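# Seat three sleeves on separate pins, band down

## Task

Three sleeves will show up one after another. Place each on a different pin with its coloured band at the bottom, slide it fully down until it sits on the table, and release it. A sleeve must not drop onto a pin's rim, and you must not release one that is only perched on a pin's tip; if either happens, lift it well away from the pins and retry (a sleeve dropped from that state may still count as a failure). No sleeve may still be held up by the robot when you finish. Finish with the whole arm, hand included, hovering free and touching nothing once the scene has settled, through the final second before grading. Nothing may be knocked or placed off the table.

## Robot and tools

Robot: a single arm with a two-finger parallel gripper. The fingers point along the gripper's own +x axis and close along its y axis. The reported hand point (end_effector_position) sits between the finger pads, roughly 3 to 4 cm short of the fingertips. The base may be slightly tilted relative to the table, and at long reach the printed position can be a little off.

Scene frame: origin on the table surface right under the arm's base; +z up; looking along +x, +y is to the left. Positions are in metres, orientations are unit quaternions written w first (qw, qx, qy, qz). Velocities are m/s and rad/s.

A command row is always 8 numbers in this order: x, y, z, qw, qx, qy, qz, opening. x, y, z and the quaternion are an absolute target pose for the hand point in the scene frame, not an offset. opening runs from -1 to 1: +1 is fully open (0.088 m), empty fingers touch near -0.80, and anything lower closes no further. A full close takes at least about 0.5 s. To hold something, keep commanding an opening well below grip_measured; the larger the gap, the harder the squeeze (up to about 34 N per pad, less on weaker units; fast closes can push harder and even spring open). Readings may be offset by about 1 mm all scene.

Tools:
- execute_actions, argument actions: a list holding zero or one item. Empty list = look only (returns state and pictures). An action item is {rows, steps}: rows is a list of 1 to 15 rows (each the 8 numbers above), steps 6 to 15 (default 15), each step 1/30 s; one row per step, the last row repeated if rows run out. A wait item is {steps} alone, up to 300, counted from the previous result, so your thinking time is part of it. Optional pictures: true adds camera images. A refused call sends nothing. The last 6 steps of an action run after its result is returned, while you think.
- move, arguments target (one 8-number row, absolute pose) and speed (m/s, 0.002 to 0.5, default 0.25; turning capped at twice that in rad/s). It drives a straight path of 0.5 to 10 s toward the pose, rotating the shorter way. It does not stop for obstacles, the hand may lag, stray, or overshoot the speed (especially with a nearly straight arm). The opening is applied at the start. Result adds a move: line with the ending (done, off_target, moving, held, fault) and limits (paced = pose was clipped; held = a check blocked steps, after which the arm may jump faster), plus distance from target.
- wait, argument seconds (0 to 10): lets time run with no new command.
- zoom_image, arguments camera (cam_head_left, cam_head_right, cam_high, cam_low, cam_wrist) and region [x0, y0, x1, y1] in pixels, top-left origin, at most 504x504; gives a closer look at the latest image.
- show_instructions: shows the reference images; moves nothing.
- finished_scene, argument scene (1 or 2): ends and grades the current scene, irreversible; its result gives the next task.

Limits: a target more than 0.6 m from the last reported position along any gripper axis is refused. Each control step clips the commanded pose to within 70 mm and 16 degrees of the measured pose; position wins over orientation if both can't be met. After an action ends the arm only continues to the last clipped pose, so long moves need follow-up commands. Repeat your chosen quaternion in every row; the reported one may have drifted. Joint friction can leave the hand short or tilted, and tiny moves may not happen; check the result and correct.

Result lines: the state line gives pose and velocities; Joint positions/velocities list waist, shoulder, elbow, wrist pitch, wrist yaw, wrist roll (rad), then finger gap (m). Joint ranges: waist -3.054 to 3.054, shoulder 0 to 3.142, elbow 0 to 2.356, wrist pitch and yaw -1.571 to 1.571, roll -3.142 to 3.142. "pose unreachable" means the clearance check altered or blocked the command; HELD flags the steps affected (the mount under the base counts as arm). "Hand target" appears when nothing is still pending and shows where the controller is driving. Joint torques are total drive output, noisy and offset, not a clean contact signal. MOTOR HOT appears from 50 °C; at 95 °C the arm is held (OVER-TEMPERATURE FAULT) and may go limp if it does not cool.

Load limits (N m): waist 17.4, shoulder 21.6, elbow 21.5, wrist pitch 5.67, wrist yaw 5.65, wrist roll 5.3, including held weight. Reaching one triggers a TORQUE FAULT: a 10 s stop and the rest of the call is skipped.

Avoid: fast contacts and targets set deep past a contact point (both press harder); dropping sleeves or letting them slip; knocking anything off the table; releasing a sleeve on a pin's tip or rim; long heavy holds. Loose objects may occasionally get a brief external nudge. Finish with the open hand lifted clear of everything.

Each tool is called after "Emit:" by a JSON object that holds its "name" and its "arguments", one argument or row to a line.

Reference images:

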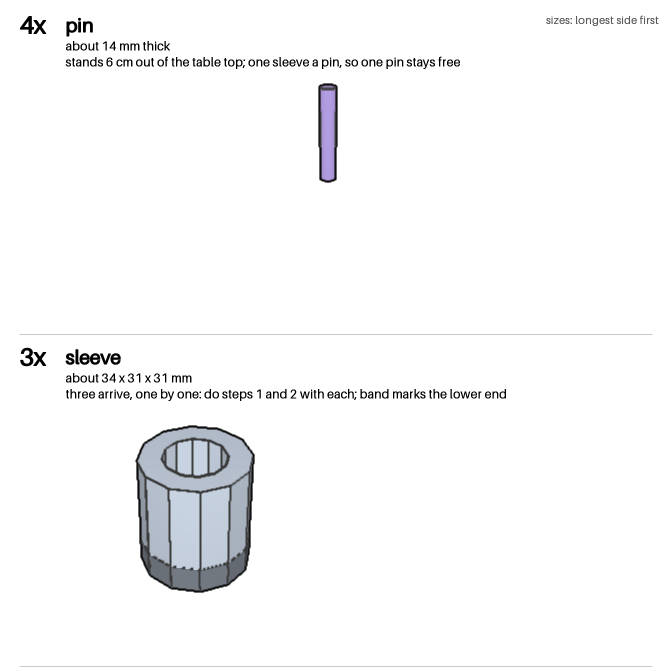

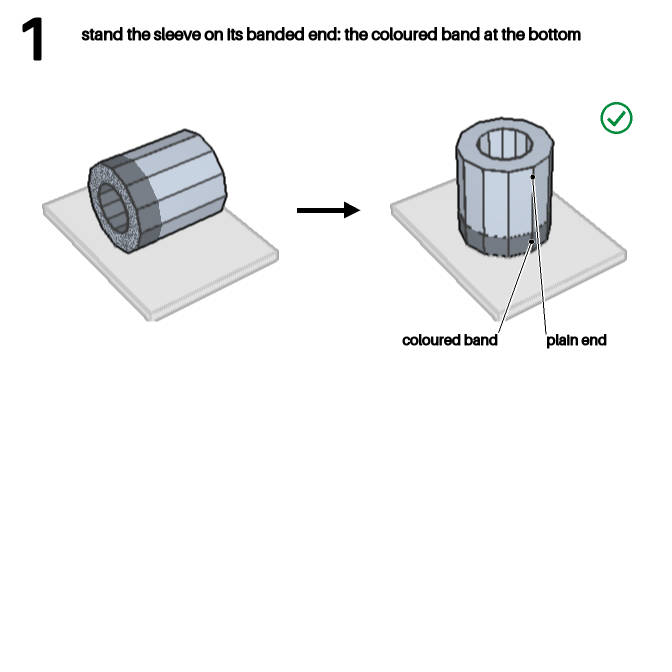

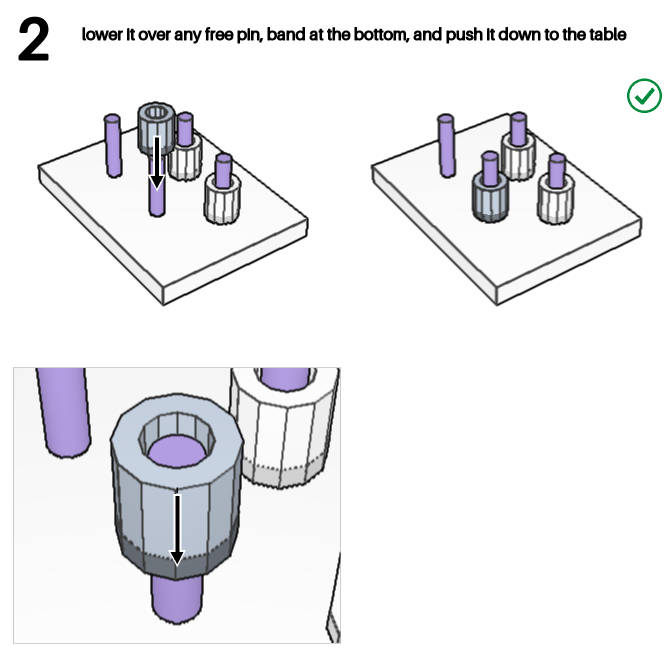

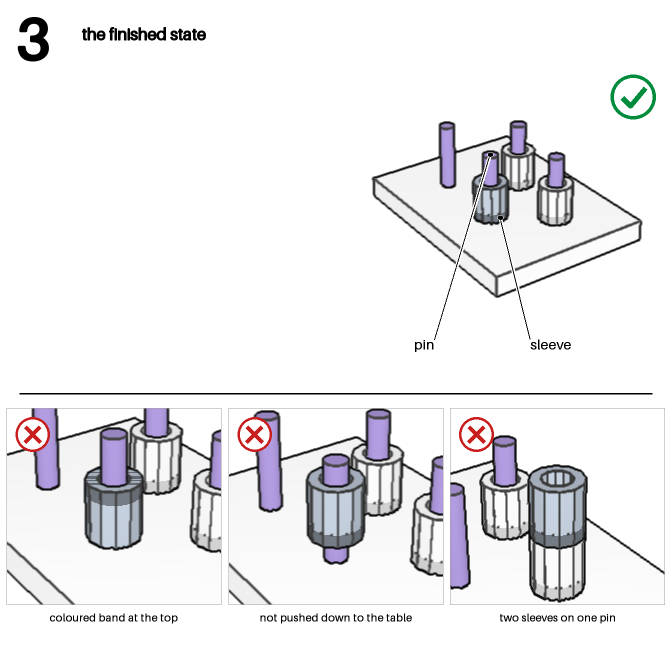

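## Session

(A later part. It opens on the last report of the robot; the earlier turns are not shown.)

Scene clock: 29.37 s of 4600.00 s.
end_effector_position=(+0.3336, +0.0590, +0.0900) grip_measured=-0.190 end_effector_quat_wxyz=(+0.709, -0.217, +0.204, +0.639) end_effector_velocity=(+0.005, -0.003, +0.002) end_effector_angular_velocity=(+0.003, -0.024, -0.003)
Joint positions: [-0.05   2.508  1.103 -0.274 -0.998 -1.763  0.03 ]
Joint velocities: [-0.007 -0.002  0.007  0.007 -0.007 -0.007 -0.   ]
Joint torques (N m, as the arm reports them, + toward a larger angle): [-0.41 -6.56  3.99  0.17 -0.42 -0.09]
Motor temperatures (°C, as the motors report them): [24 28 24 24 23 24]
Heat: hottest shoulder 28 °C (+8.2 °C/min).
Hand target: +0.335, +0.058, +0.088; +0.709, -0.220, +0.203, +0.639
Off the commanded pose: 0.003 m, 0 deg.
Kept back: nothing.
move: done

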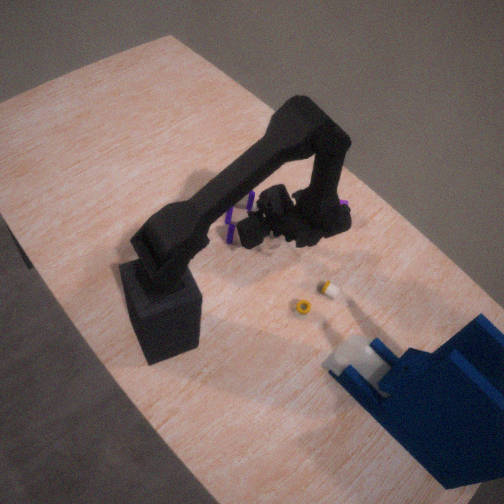

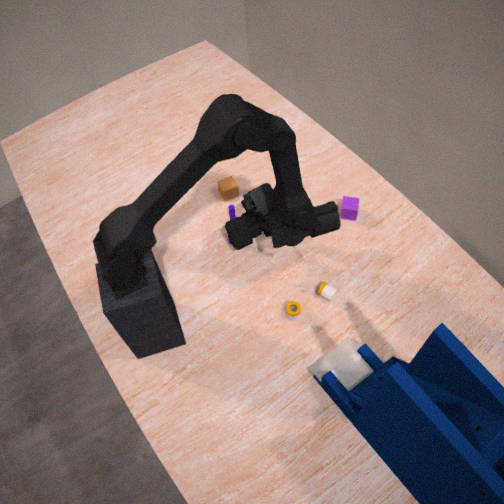

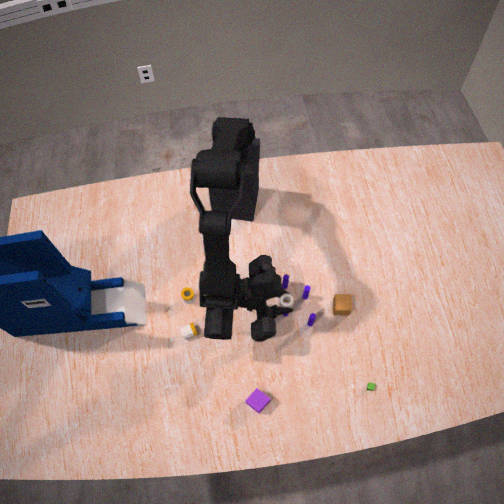

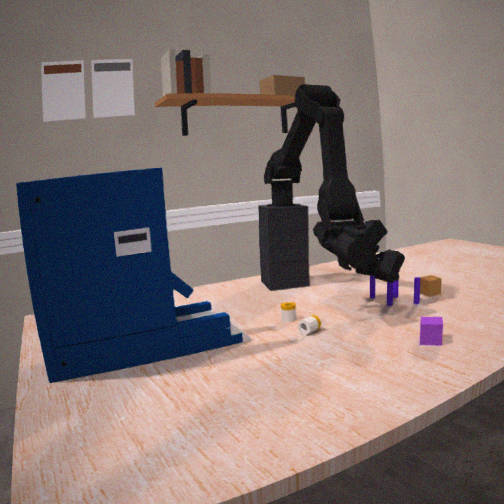

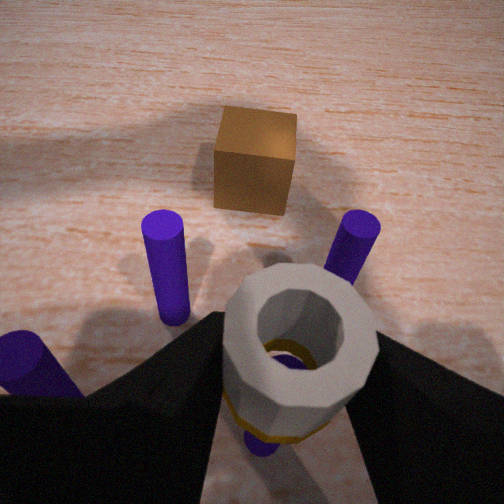

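Emit:
{"name": "move", "arguments": {
  "target": [0.3365,0.061,0.085,0.709,-0.22,0.2034,0.639,-0.45],
  "speed": 0.01
}}

Emit:
{"name": "zoom_image", "arguments": {
  "camera": "cam_wrist",
  "region": [210, 280, 390, 480]
}}

Scene clock: 30.43 s of 4600.00 s.
end_effector_position=(+0.3352, +0.0604, +0.0870) grip_measured=-0.190 end_effector_quat_wxyz=(+0.709, -0.221, +0.202, +0.639) end_effector_velocity=(+0.001, -0.002, -0.000) end_effector_angular_velocity=(-0.008, +0.000, -0.006)
Joint positions: [-0.045  2.518  1.106 -0.252 -0.998 -1.755  0.03 ]
Joint velocities: [-0.002 -0.002 -0.002  0.007  0.007  0.007  0.   ]
Joint torques (N m, as the arm reports them, + toward a larger angle): [ 0.   -6.53  4.03  0.21 -0.46  0.2 ]
Motor temperatures (°C, as the motors report them): [24 29 24 24 23 24]
Heat: hottest shoulder 29 °C (+9.9 °C/min).
Hand target: +0.336, +0.061, +0.085; +0.709, -0.220, +0.203, +0.639
Off the commanded pose: 0.002 m, 0 deg.
Kept back: nothing.
move: done

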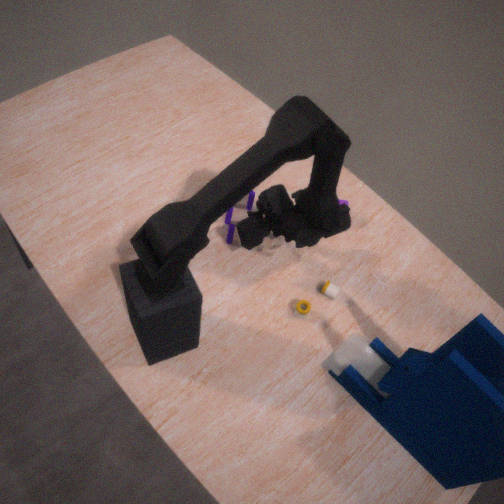

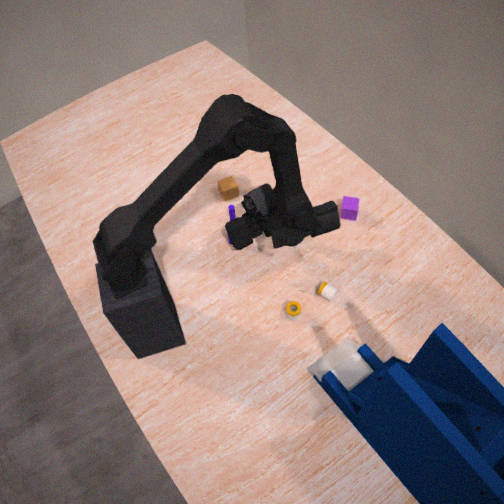

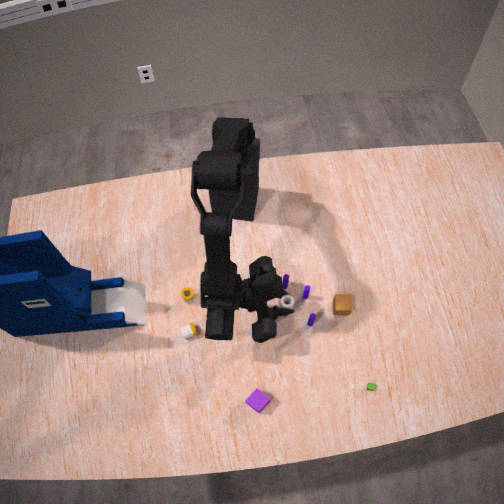

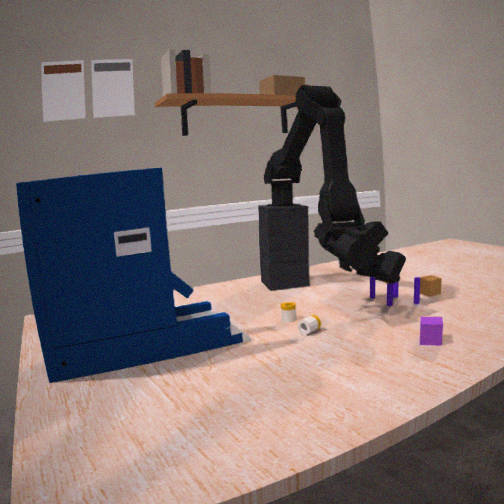

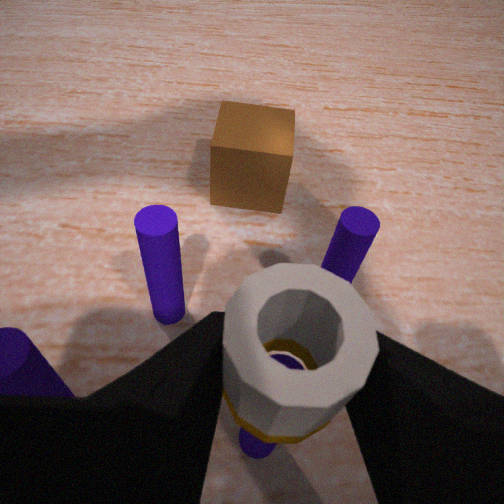

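Region (210, 280, 390, 480) of cam_wrist's 504x504 image, scaled by 2.520, with more detail than that image has; it fills the left 454 columns of this view, and the rest is white.

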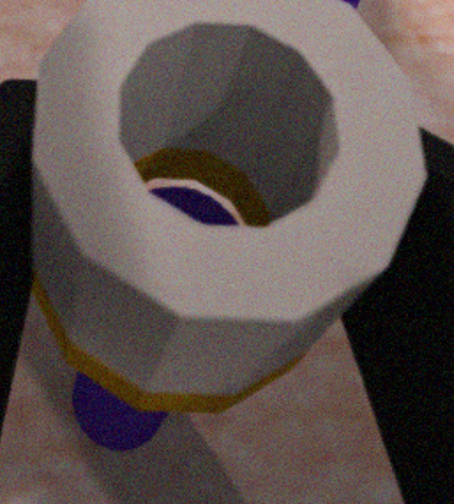

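Concentric. Descend.

Emit:
{"name": "move", "arguments": {
  "target": [0.3365,0.061,0.068,0.709,-0.22,0.2034,0.639,-0.45],
  "speed": 0.015
}}

Scene clock: 32.20 s of 4600.00 s.
end_effector_position=(+0.3356, +0.0603, +0.0700) grip_measured=-0.190 end_effector_quat_wxyz=(+0.709, -0.221, +0.201, +0.639) end_effector_velocity=(+0.001, -0.000, +0.001) end_effector_angular_velocity=(+0.007, -0.005, +0.001)
Joint positions: [-0.043  2.579  1.129 -0.21  -0.998 -1.752  0.03 ]
Joint velocities: [-0.002  0.002  0.007 -0.007 -0.007 -0.007 -0.   ]
Joint torques (N m, as the arm reports them, + toward a larger angle): [-0.05 -6.61  3.78  0.22 -0.47  0.19]
Motor temperatures (°C, as the motors report them): [24 29 24 24 23 24]
Heat: hottest shoulder 29 °C (+9.3 °C/min).
Hand target: +0.337, +0.061, +0.068; +0.709, -0.220, +0.203, +0.639
Off the commanded pose: 0.002 m, 0 deg.
Kept back: nothing.
move: done

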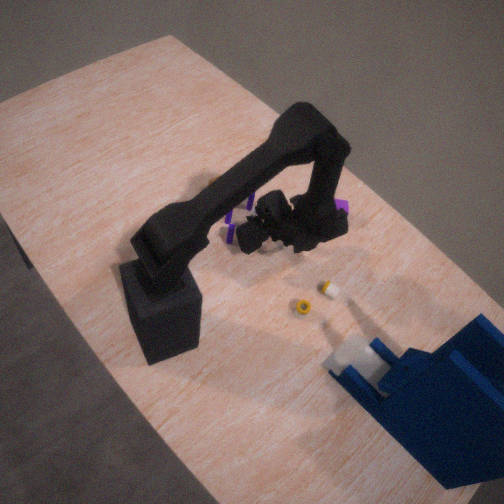

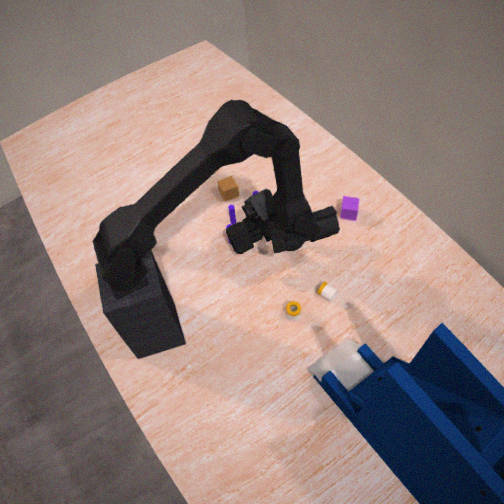

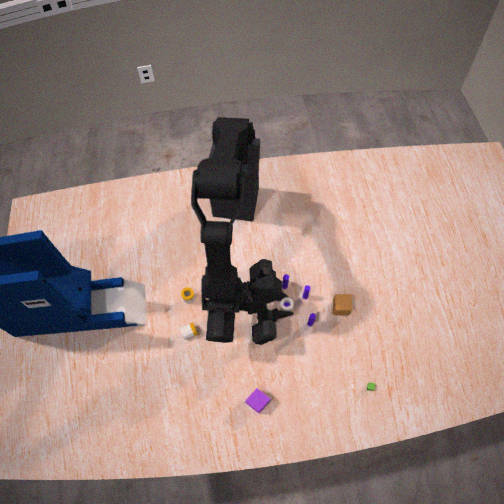

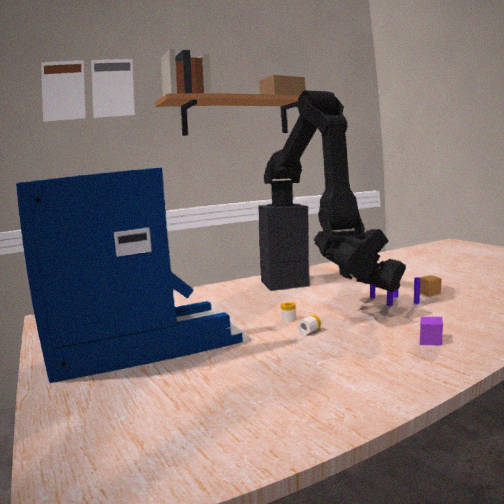

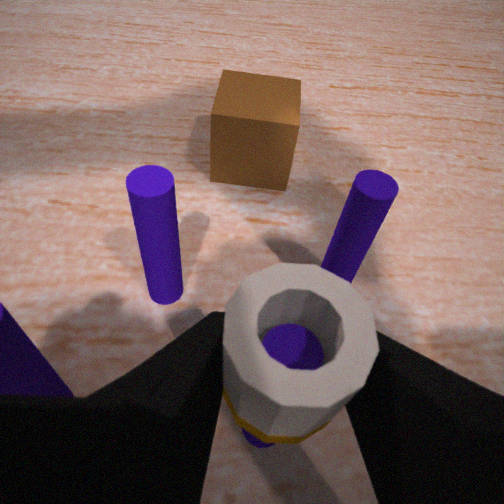

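In. Continue down.

Emit:
{"name": "move", "arguments": {
  "target": [0.336,0.061,0.025,0.709,-0.22,0.2034,0.639,-0.45],
  "speed": 0.025
}}

Scene clock: 34.47 s of 4600.00 s.
end_effector_position=(+0.3359, +0.0600, +0.0315) grip_measured=-0.190 end_effector_quat_wxyz=(+0.711, -0.218, +0.200, +0.638) end_effector_velocity=(+0.000, -0.001, +0.002) end_effector_angular_velocity=(+0.024, +0.009, -0.014)
Joint positions: [-0.041  2.722  1.197 -0.13  -1.005 -1.743  0.03 ]
Joint velocities: [-0.007  0.002  0.002 -0.007 -0.022  0.007  0.   ]
Joint torques (N m, as the arm reports them, + toward a larger angle): [ 0.17 -5.62  3.95  0.82 -0.26  0.14]
Motor temperatures (°C, as the motors report them): [24 29 24 24 23 24]
Heat: hottest shoulder 29 °C (+8.7 °C/min).
Hand target: +0.336, +0.061, +0.025; +0.709, -0.220, +0.203, +0.639
Off the commanded pose: 0.007 m, 0 deg.
Kept back: nothing.
move: done

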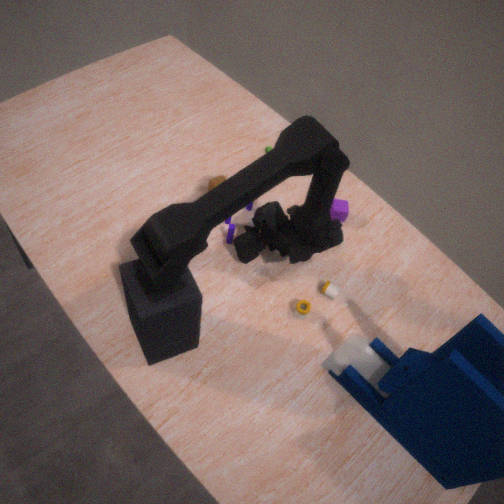

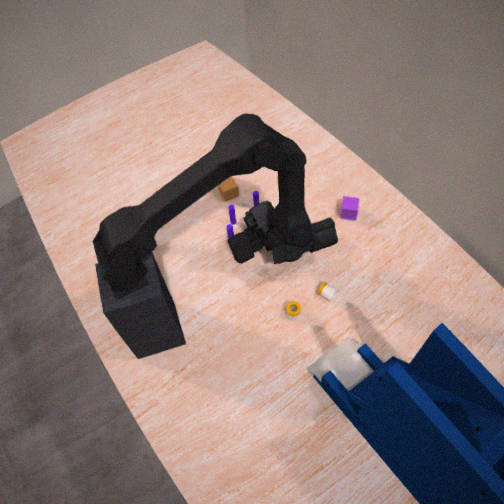

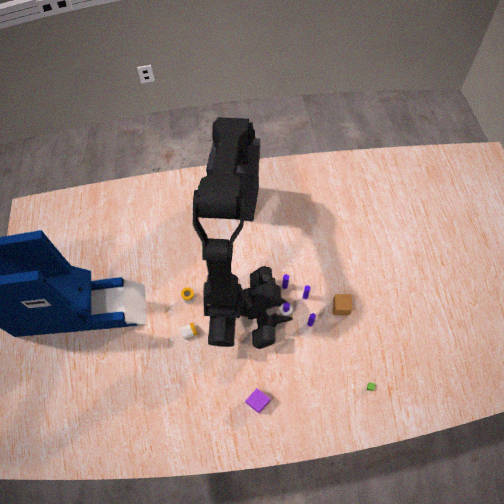

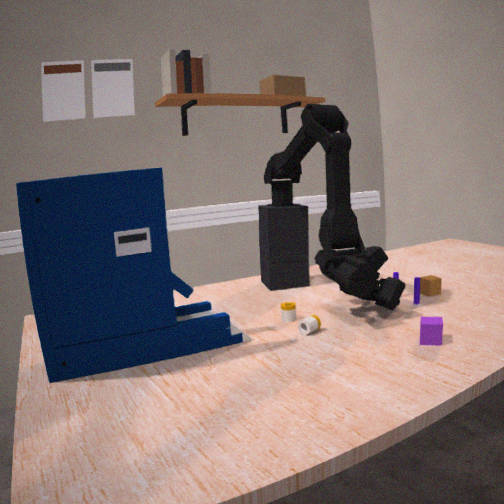

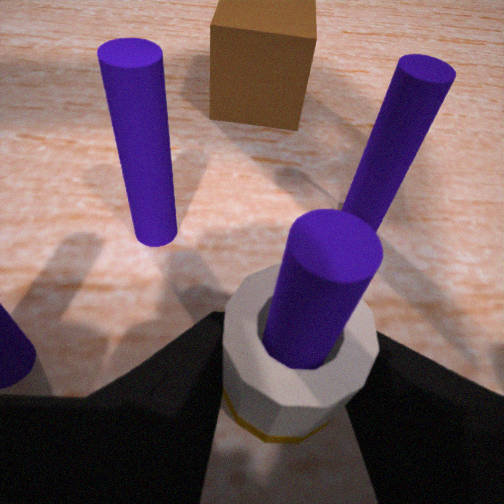

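Emit:
{"name": "move", "arguments": {
  "target": [0.336,0.060,0.032,0.709,-0.22,0.2034,0.639,0.1],
  "speed": 0.02
}}

Emit:
{"name": "move", "arguments": {
  "target": [0.334,0.02,0.075,0.709,-0.22,0.2034,0.639,0.1],
  "speed": 0.08
}}

Emit:
{"name": "move", "arguments": {
  "target": [0.3,-0.15,0.2,0.7071,0,0.7071,0,1],
  "speed": 0.3
}}

Scene clock: 35.40 s of 4600.00 s.
end_effector_position=(+0.3353, +0.0596, +0.0309) grip_measured=+0.098 end_effector_quat_wxyz=(+0.710, -0.217, +0.203, +0.638) end_effector_velocity=(+0.001, -0.000, +0.001) end_effector_angular_velocity=(+0.005, -0.015, +0.001)
Joint positions: [-0.042  2.723  1.198 -0.134 -1.001 -1.742  0.044]
Joint velocities: [-0.002 -0.002 -0.002  0.007 -0.007 -0.007  0.001]
Joint torques (N m, as the arm reports them, + toward a larger angle): [-0.11 -7.93  2.79 -0.23 -0.39 -0.04]
Motor temperatures (°C, as the motors report them): [24 29 24 24 23 24]
Heat: hottest shoulder 29 °C (+8.5 °C/min).
Hand target: +0.336, +0.060, +0.032; +0.709, -0.220, +0.203, +0.639
Off the commanded pose: 0.001 m, 0 deg.
Kept back: nothing.
move: done

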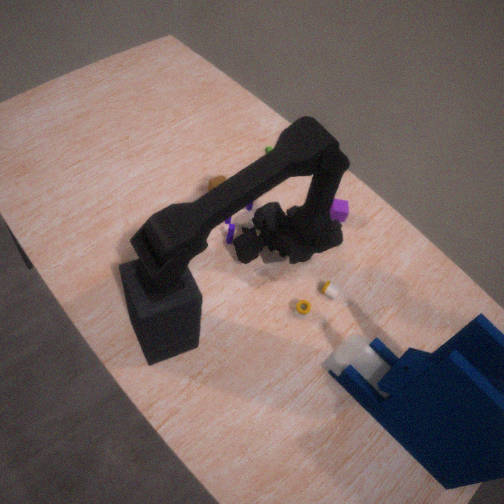

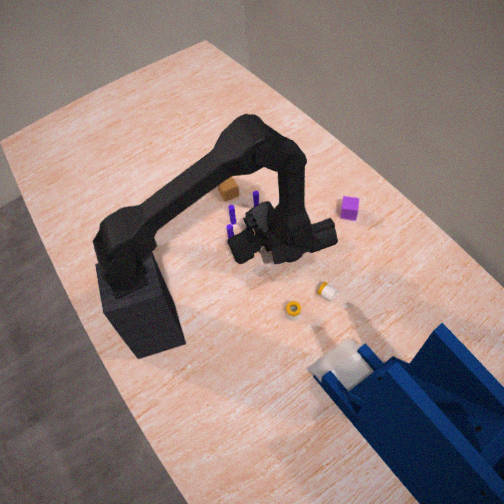

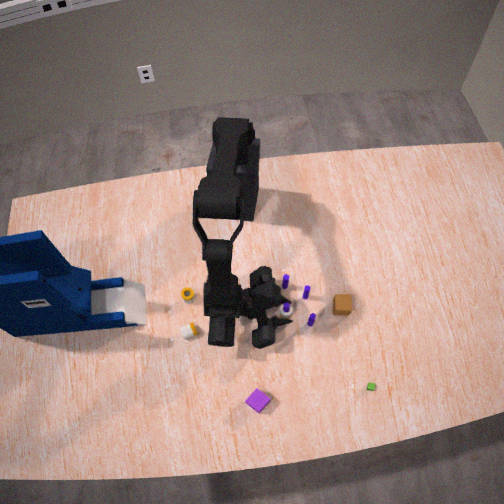

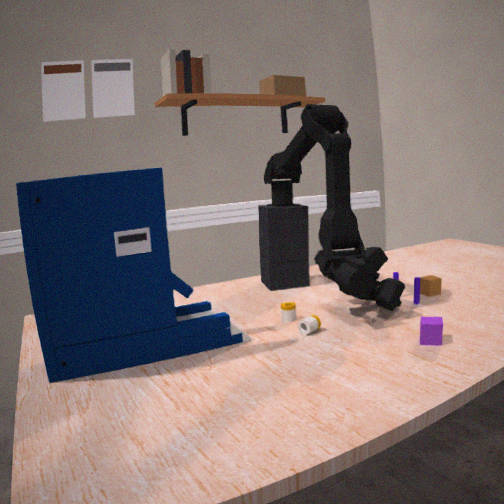

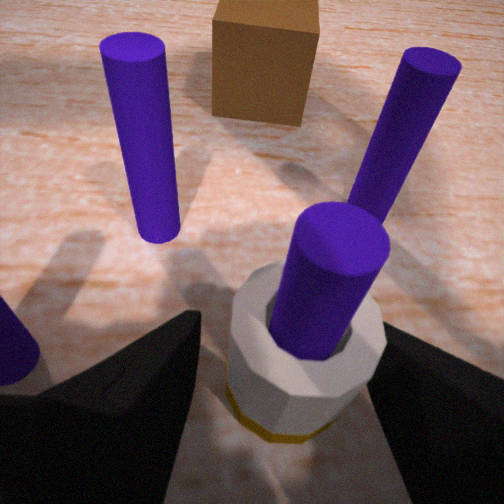

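Scene clock: 36.57 s of 4600.00 s.
end_effector_position=(+0.3290, +0.0231, +0.0709) grip_measured=+0.100 end_effector_quat_wxyz=(+0.708, -0.210, +0.208, +0.641) end_effector_velocity=(-0.001, -0.001, +0.003) end_effector_angular_velocity=(+0.010, -0.004, +0.002)
Joint positions: [-0.158  2.617  1.22  -0.461 -0.978 -1.955  0.044]
Joint velocities: [-0.007 -0.002  0.002 -0.022 -0.007 -0.022 -0.   ]
Joint torques (N m, as the arm reports them, + toward a larger angle): [-0.64 -8.72  3.8  -0.57 -0.36 -0.19]
Motor temperatures (°C, as the motors report them): [24 29 24 24 23 24]
Heat: hottest shoulder 29 °C (+8.2 °C/min).
Hand target: +0.334, +0.020, +0.075; +0.708, -0.220, +0.204, +0.639
Off the commanded pose: 0.007 m, 1 deg.
Kept back: nothing.
move: done

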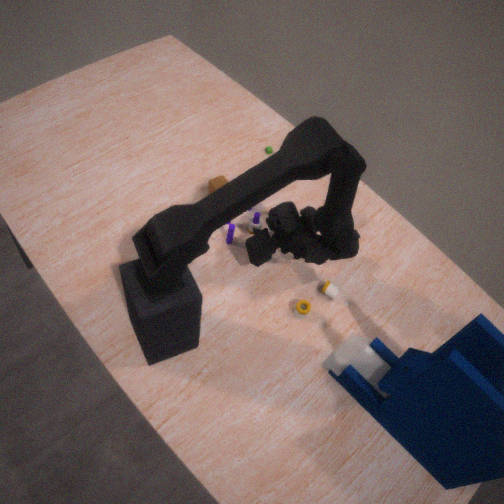

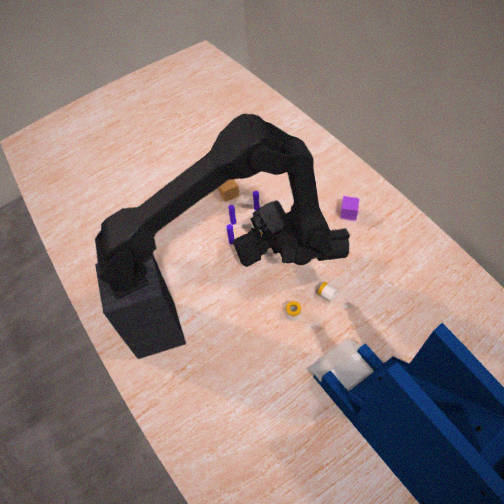

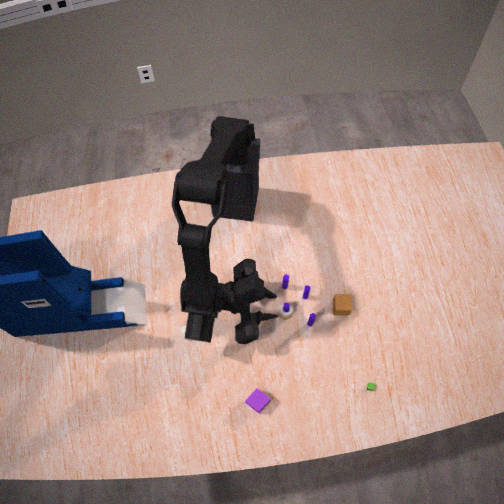

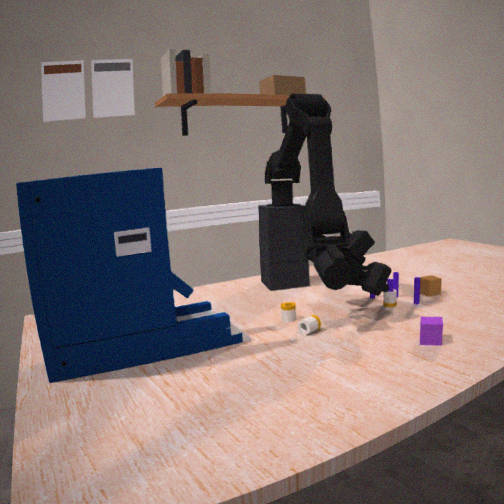

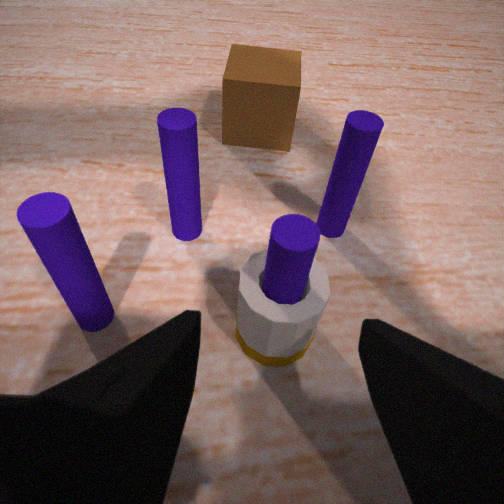

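Scene clock: 40.00 s of 4600.00 s.
end_effector_position=(+0.2976, -0.1471, +0.1978) grip_measured=+1.000 end_effector_quat_wxyz=(+0.704, -0.000, +0.710, +0.007) end_effector_velocity=(+0.001, -0.000, +0.002) end_effector_angular_velocity=(+0.005, -0.006, +0.005)
Joint positions: [-0.33   2.     1.145 -0.735 -0.038 -0.485  0.088]
Joint velocities: [-0.002 -0.002  0.007 -0.007 -0.007 -0.007  0.   ]
Joint torques (N m, as the arm reports them, + toward a larger angle): [-0.51 -6.98  6.77 -0.04  0.11  0.17]
Motor temperatures (°C, as the motors report them): [24 30 24 24 23 24]
Heat: hottest shoulder 30 °C (+9.0 °C/min).
Hand target: +0.300, -0.150, +0.201; +0.706, +0.000, +0.708, -0.001
Off the commanded pose: 0.004 m, 1 deg.
Kept back: nothing.
move: done

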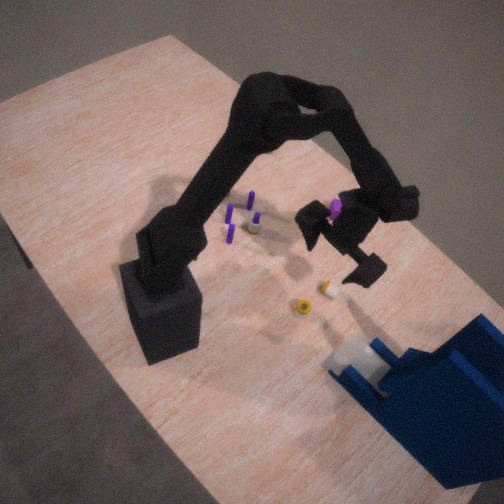

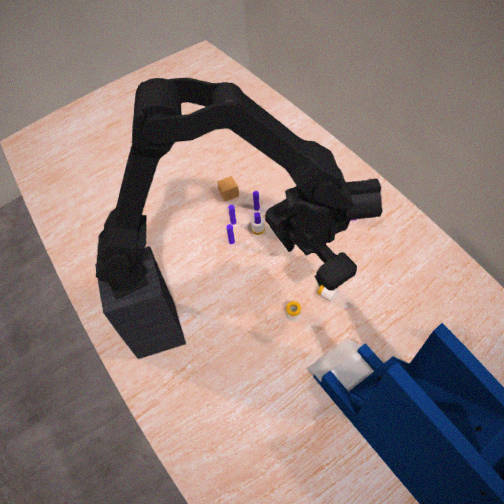

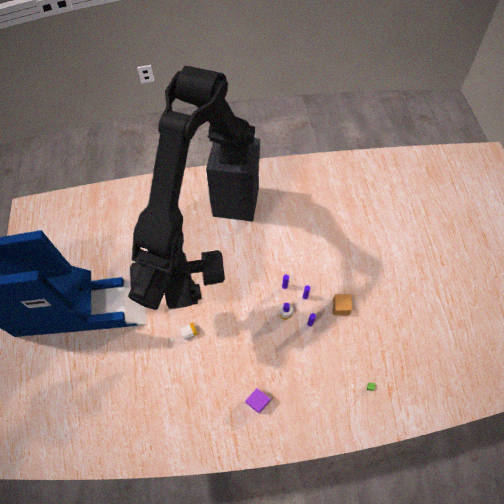

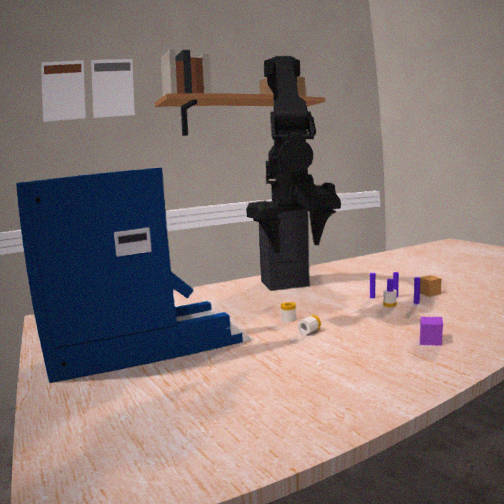

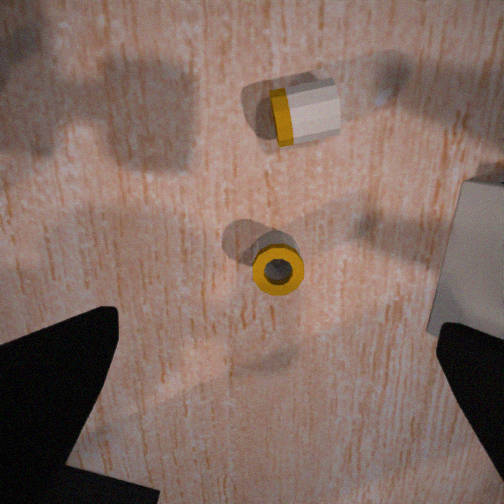

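Emit:
{"name": "move", "arguments": {
  "target": [0.356,-0.186,0.065,0.3588,0.5582,0.6893,-0.2905,0.4],
  "speed": 0.2
}}

Scene clock: 44.47 s of 4600.00 s.
end_effector_position=(+0.3561, -0.1849, +0.0668) grip_measured=+0.400 end_effector_quat_wxyz=(+0.364, +0.553, +0.692, -0.288) end_effector_velocity=(+0.006, -0.004, +0.006) end_effector_angular_velocity=(-0.003, -0.010, -0.011)
Joint positions: [-0.476  2.923  2.133 -1.276 -0.419  0.613  0.059]
Joint velocities: [-0.002  0.002  0.037 -0.022 -0.007  0.007  0.   ]
Joint torques (N m, as the arm reports them, + toward a larger angle): [-0.66 -8.98  6.01 -1.02 -0.31  0.19]
Motor temperatures (°C, as the motors report them): [24 30 25 24 23 24]
Heat: hottest shoulder 30 °C (+8.1 °C/min).
Hand target: +0.356, -0.186, +0.065; +0.359, +0.557, +0.690, -0.290
Off the commanded pose: 0.002 m, 1 deg.
Kept back: nothing.
move: done

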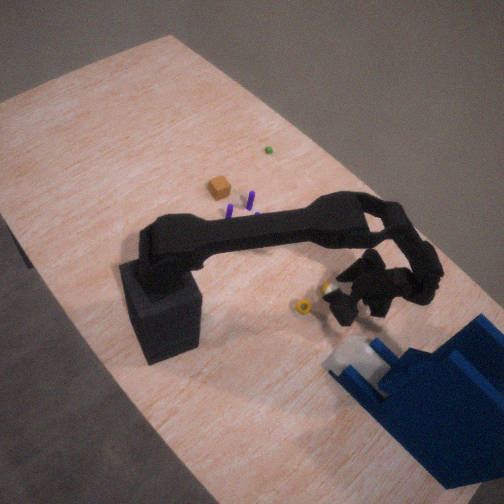

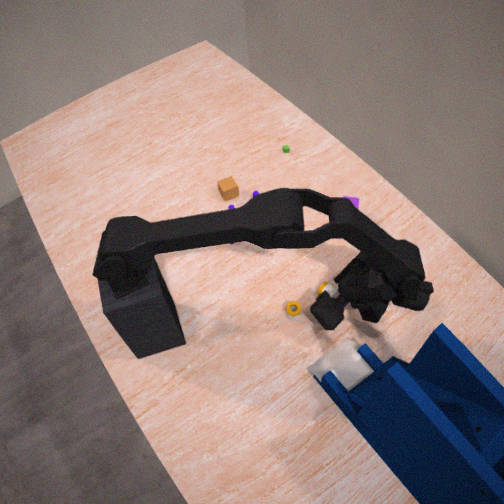

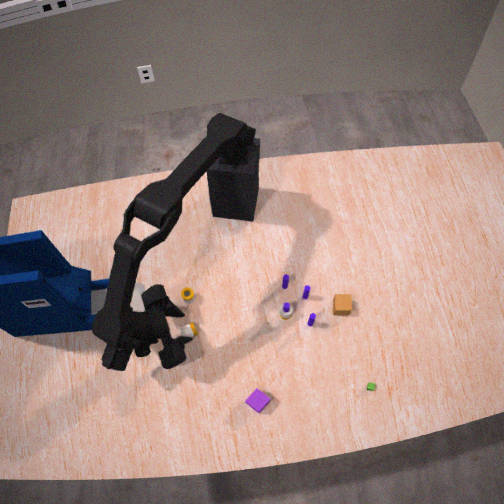

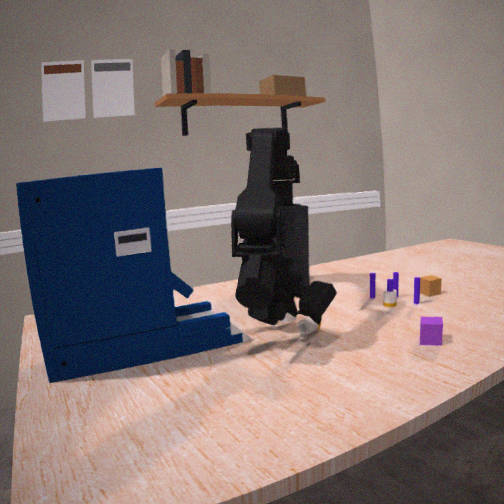

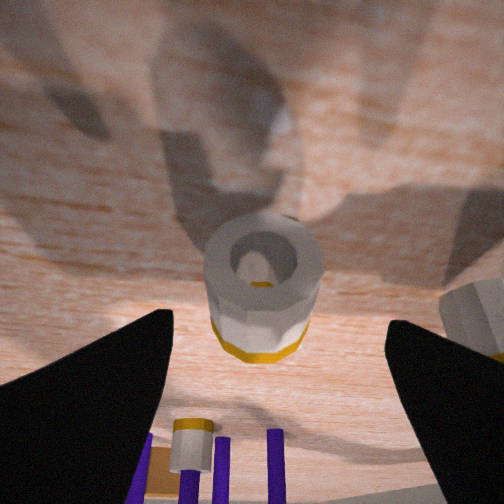

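Emit:
{"name": "move", "arguments": {
  "target": [0.360,-0.179,0.038,0.3588,0.5582,0.6893,-0.2905,0.4],
  "speed": 0.04
}}

Scene clock: 45.70 s of 4600.00 s.
end_effector_position=(+0.3587, -0.1808, +0.0430) grip_measured=+0.399 end_effector_quat_wxyz=(+0.360, +0.557, +0.690, -0.290) end_effector_velocity=(+0.003, +0.000, +0.002) end_effector_angular_velocity=(+0.015, -0.018, -0.006)
Joint positions: [-0.465  2.988  2.167 -1.239 -0.43   0.634  0.059]
Joint velocities: [-0.002  0.002  0.012 -0.007 -0.022 -0.007 -0.   ]
Joint torques (N m, as the arm reports them, + toward a larger angle): [-0.04 -8.55  6.02 -0.34 -0.28  0.17]
Motor temperatures (°C, as the motors report them): [24 30 25 24 23 24]
Heat: hottest shoulder 30 °C (+7.9 °C/min).
Hand target: +0.360, -0.179, +0.038; +0.359, +0.558, +0.689, -0.290
Off the commanded pose: 0.005 m, 0 deg.
Kept back: nothing.
move: done

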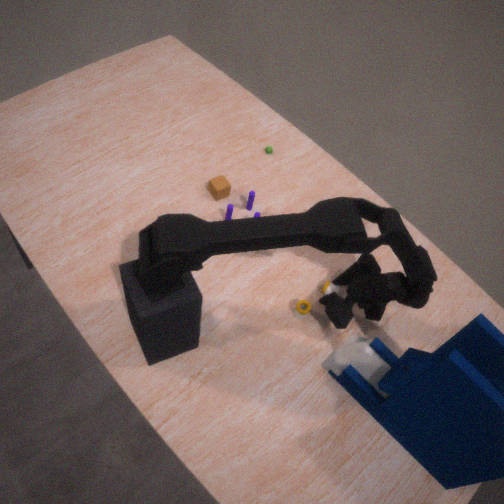

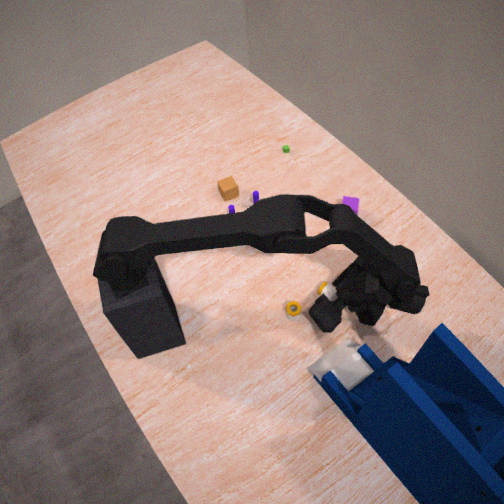

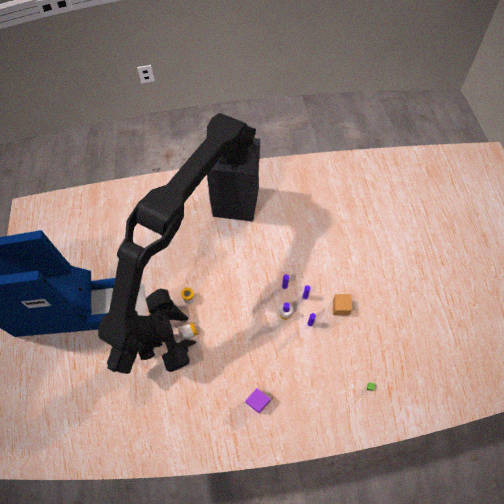

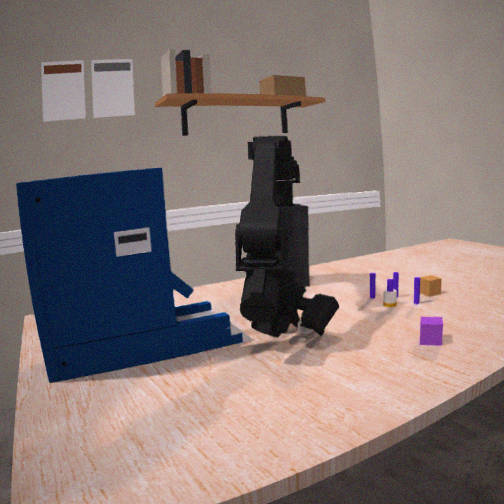

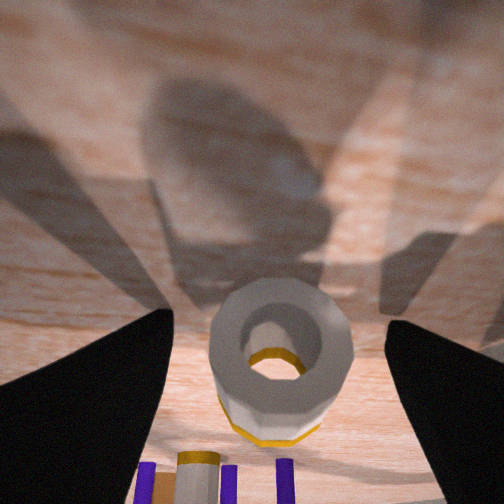

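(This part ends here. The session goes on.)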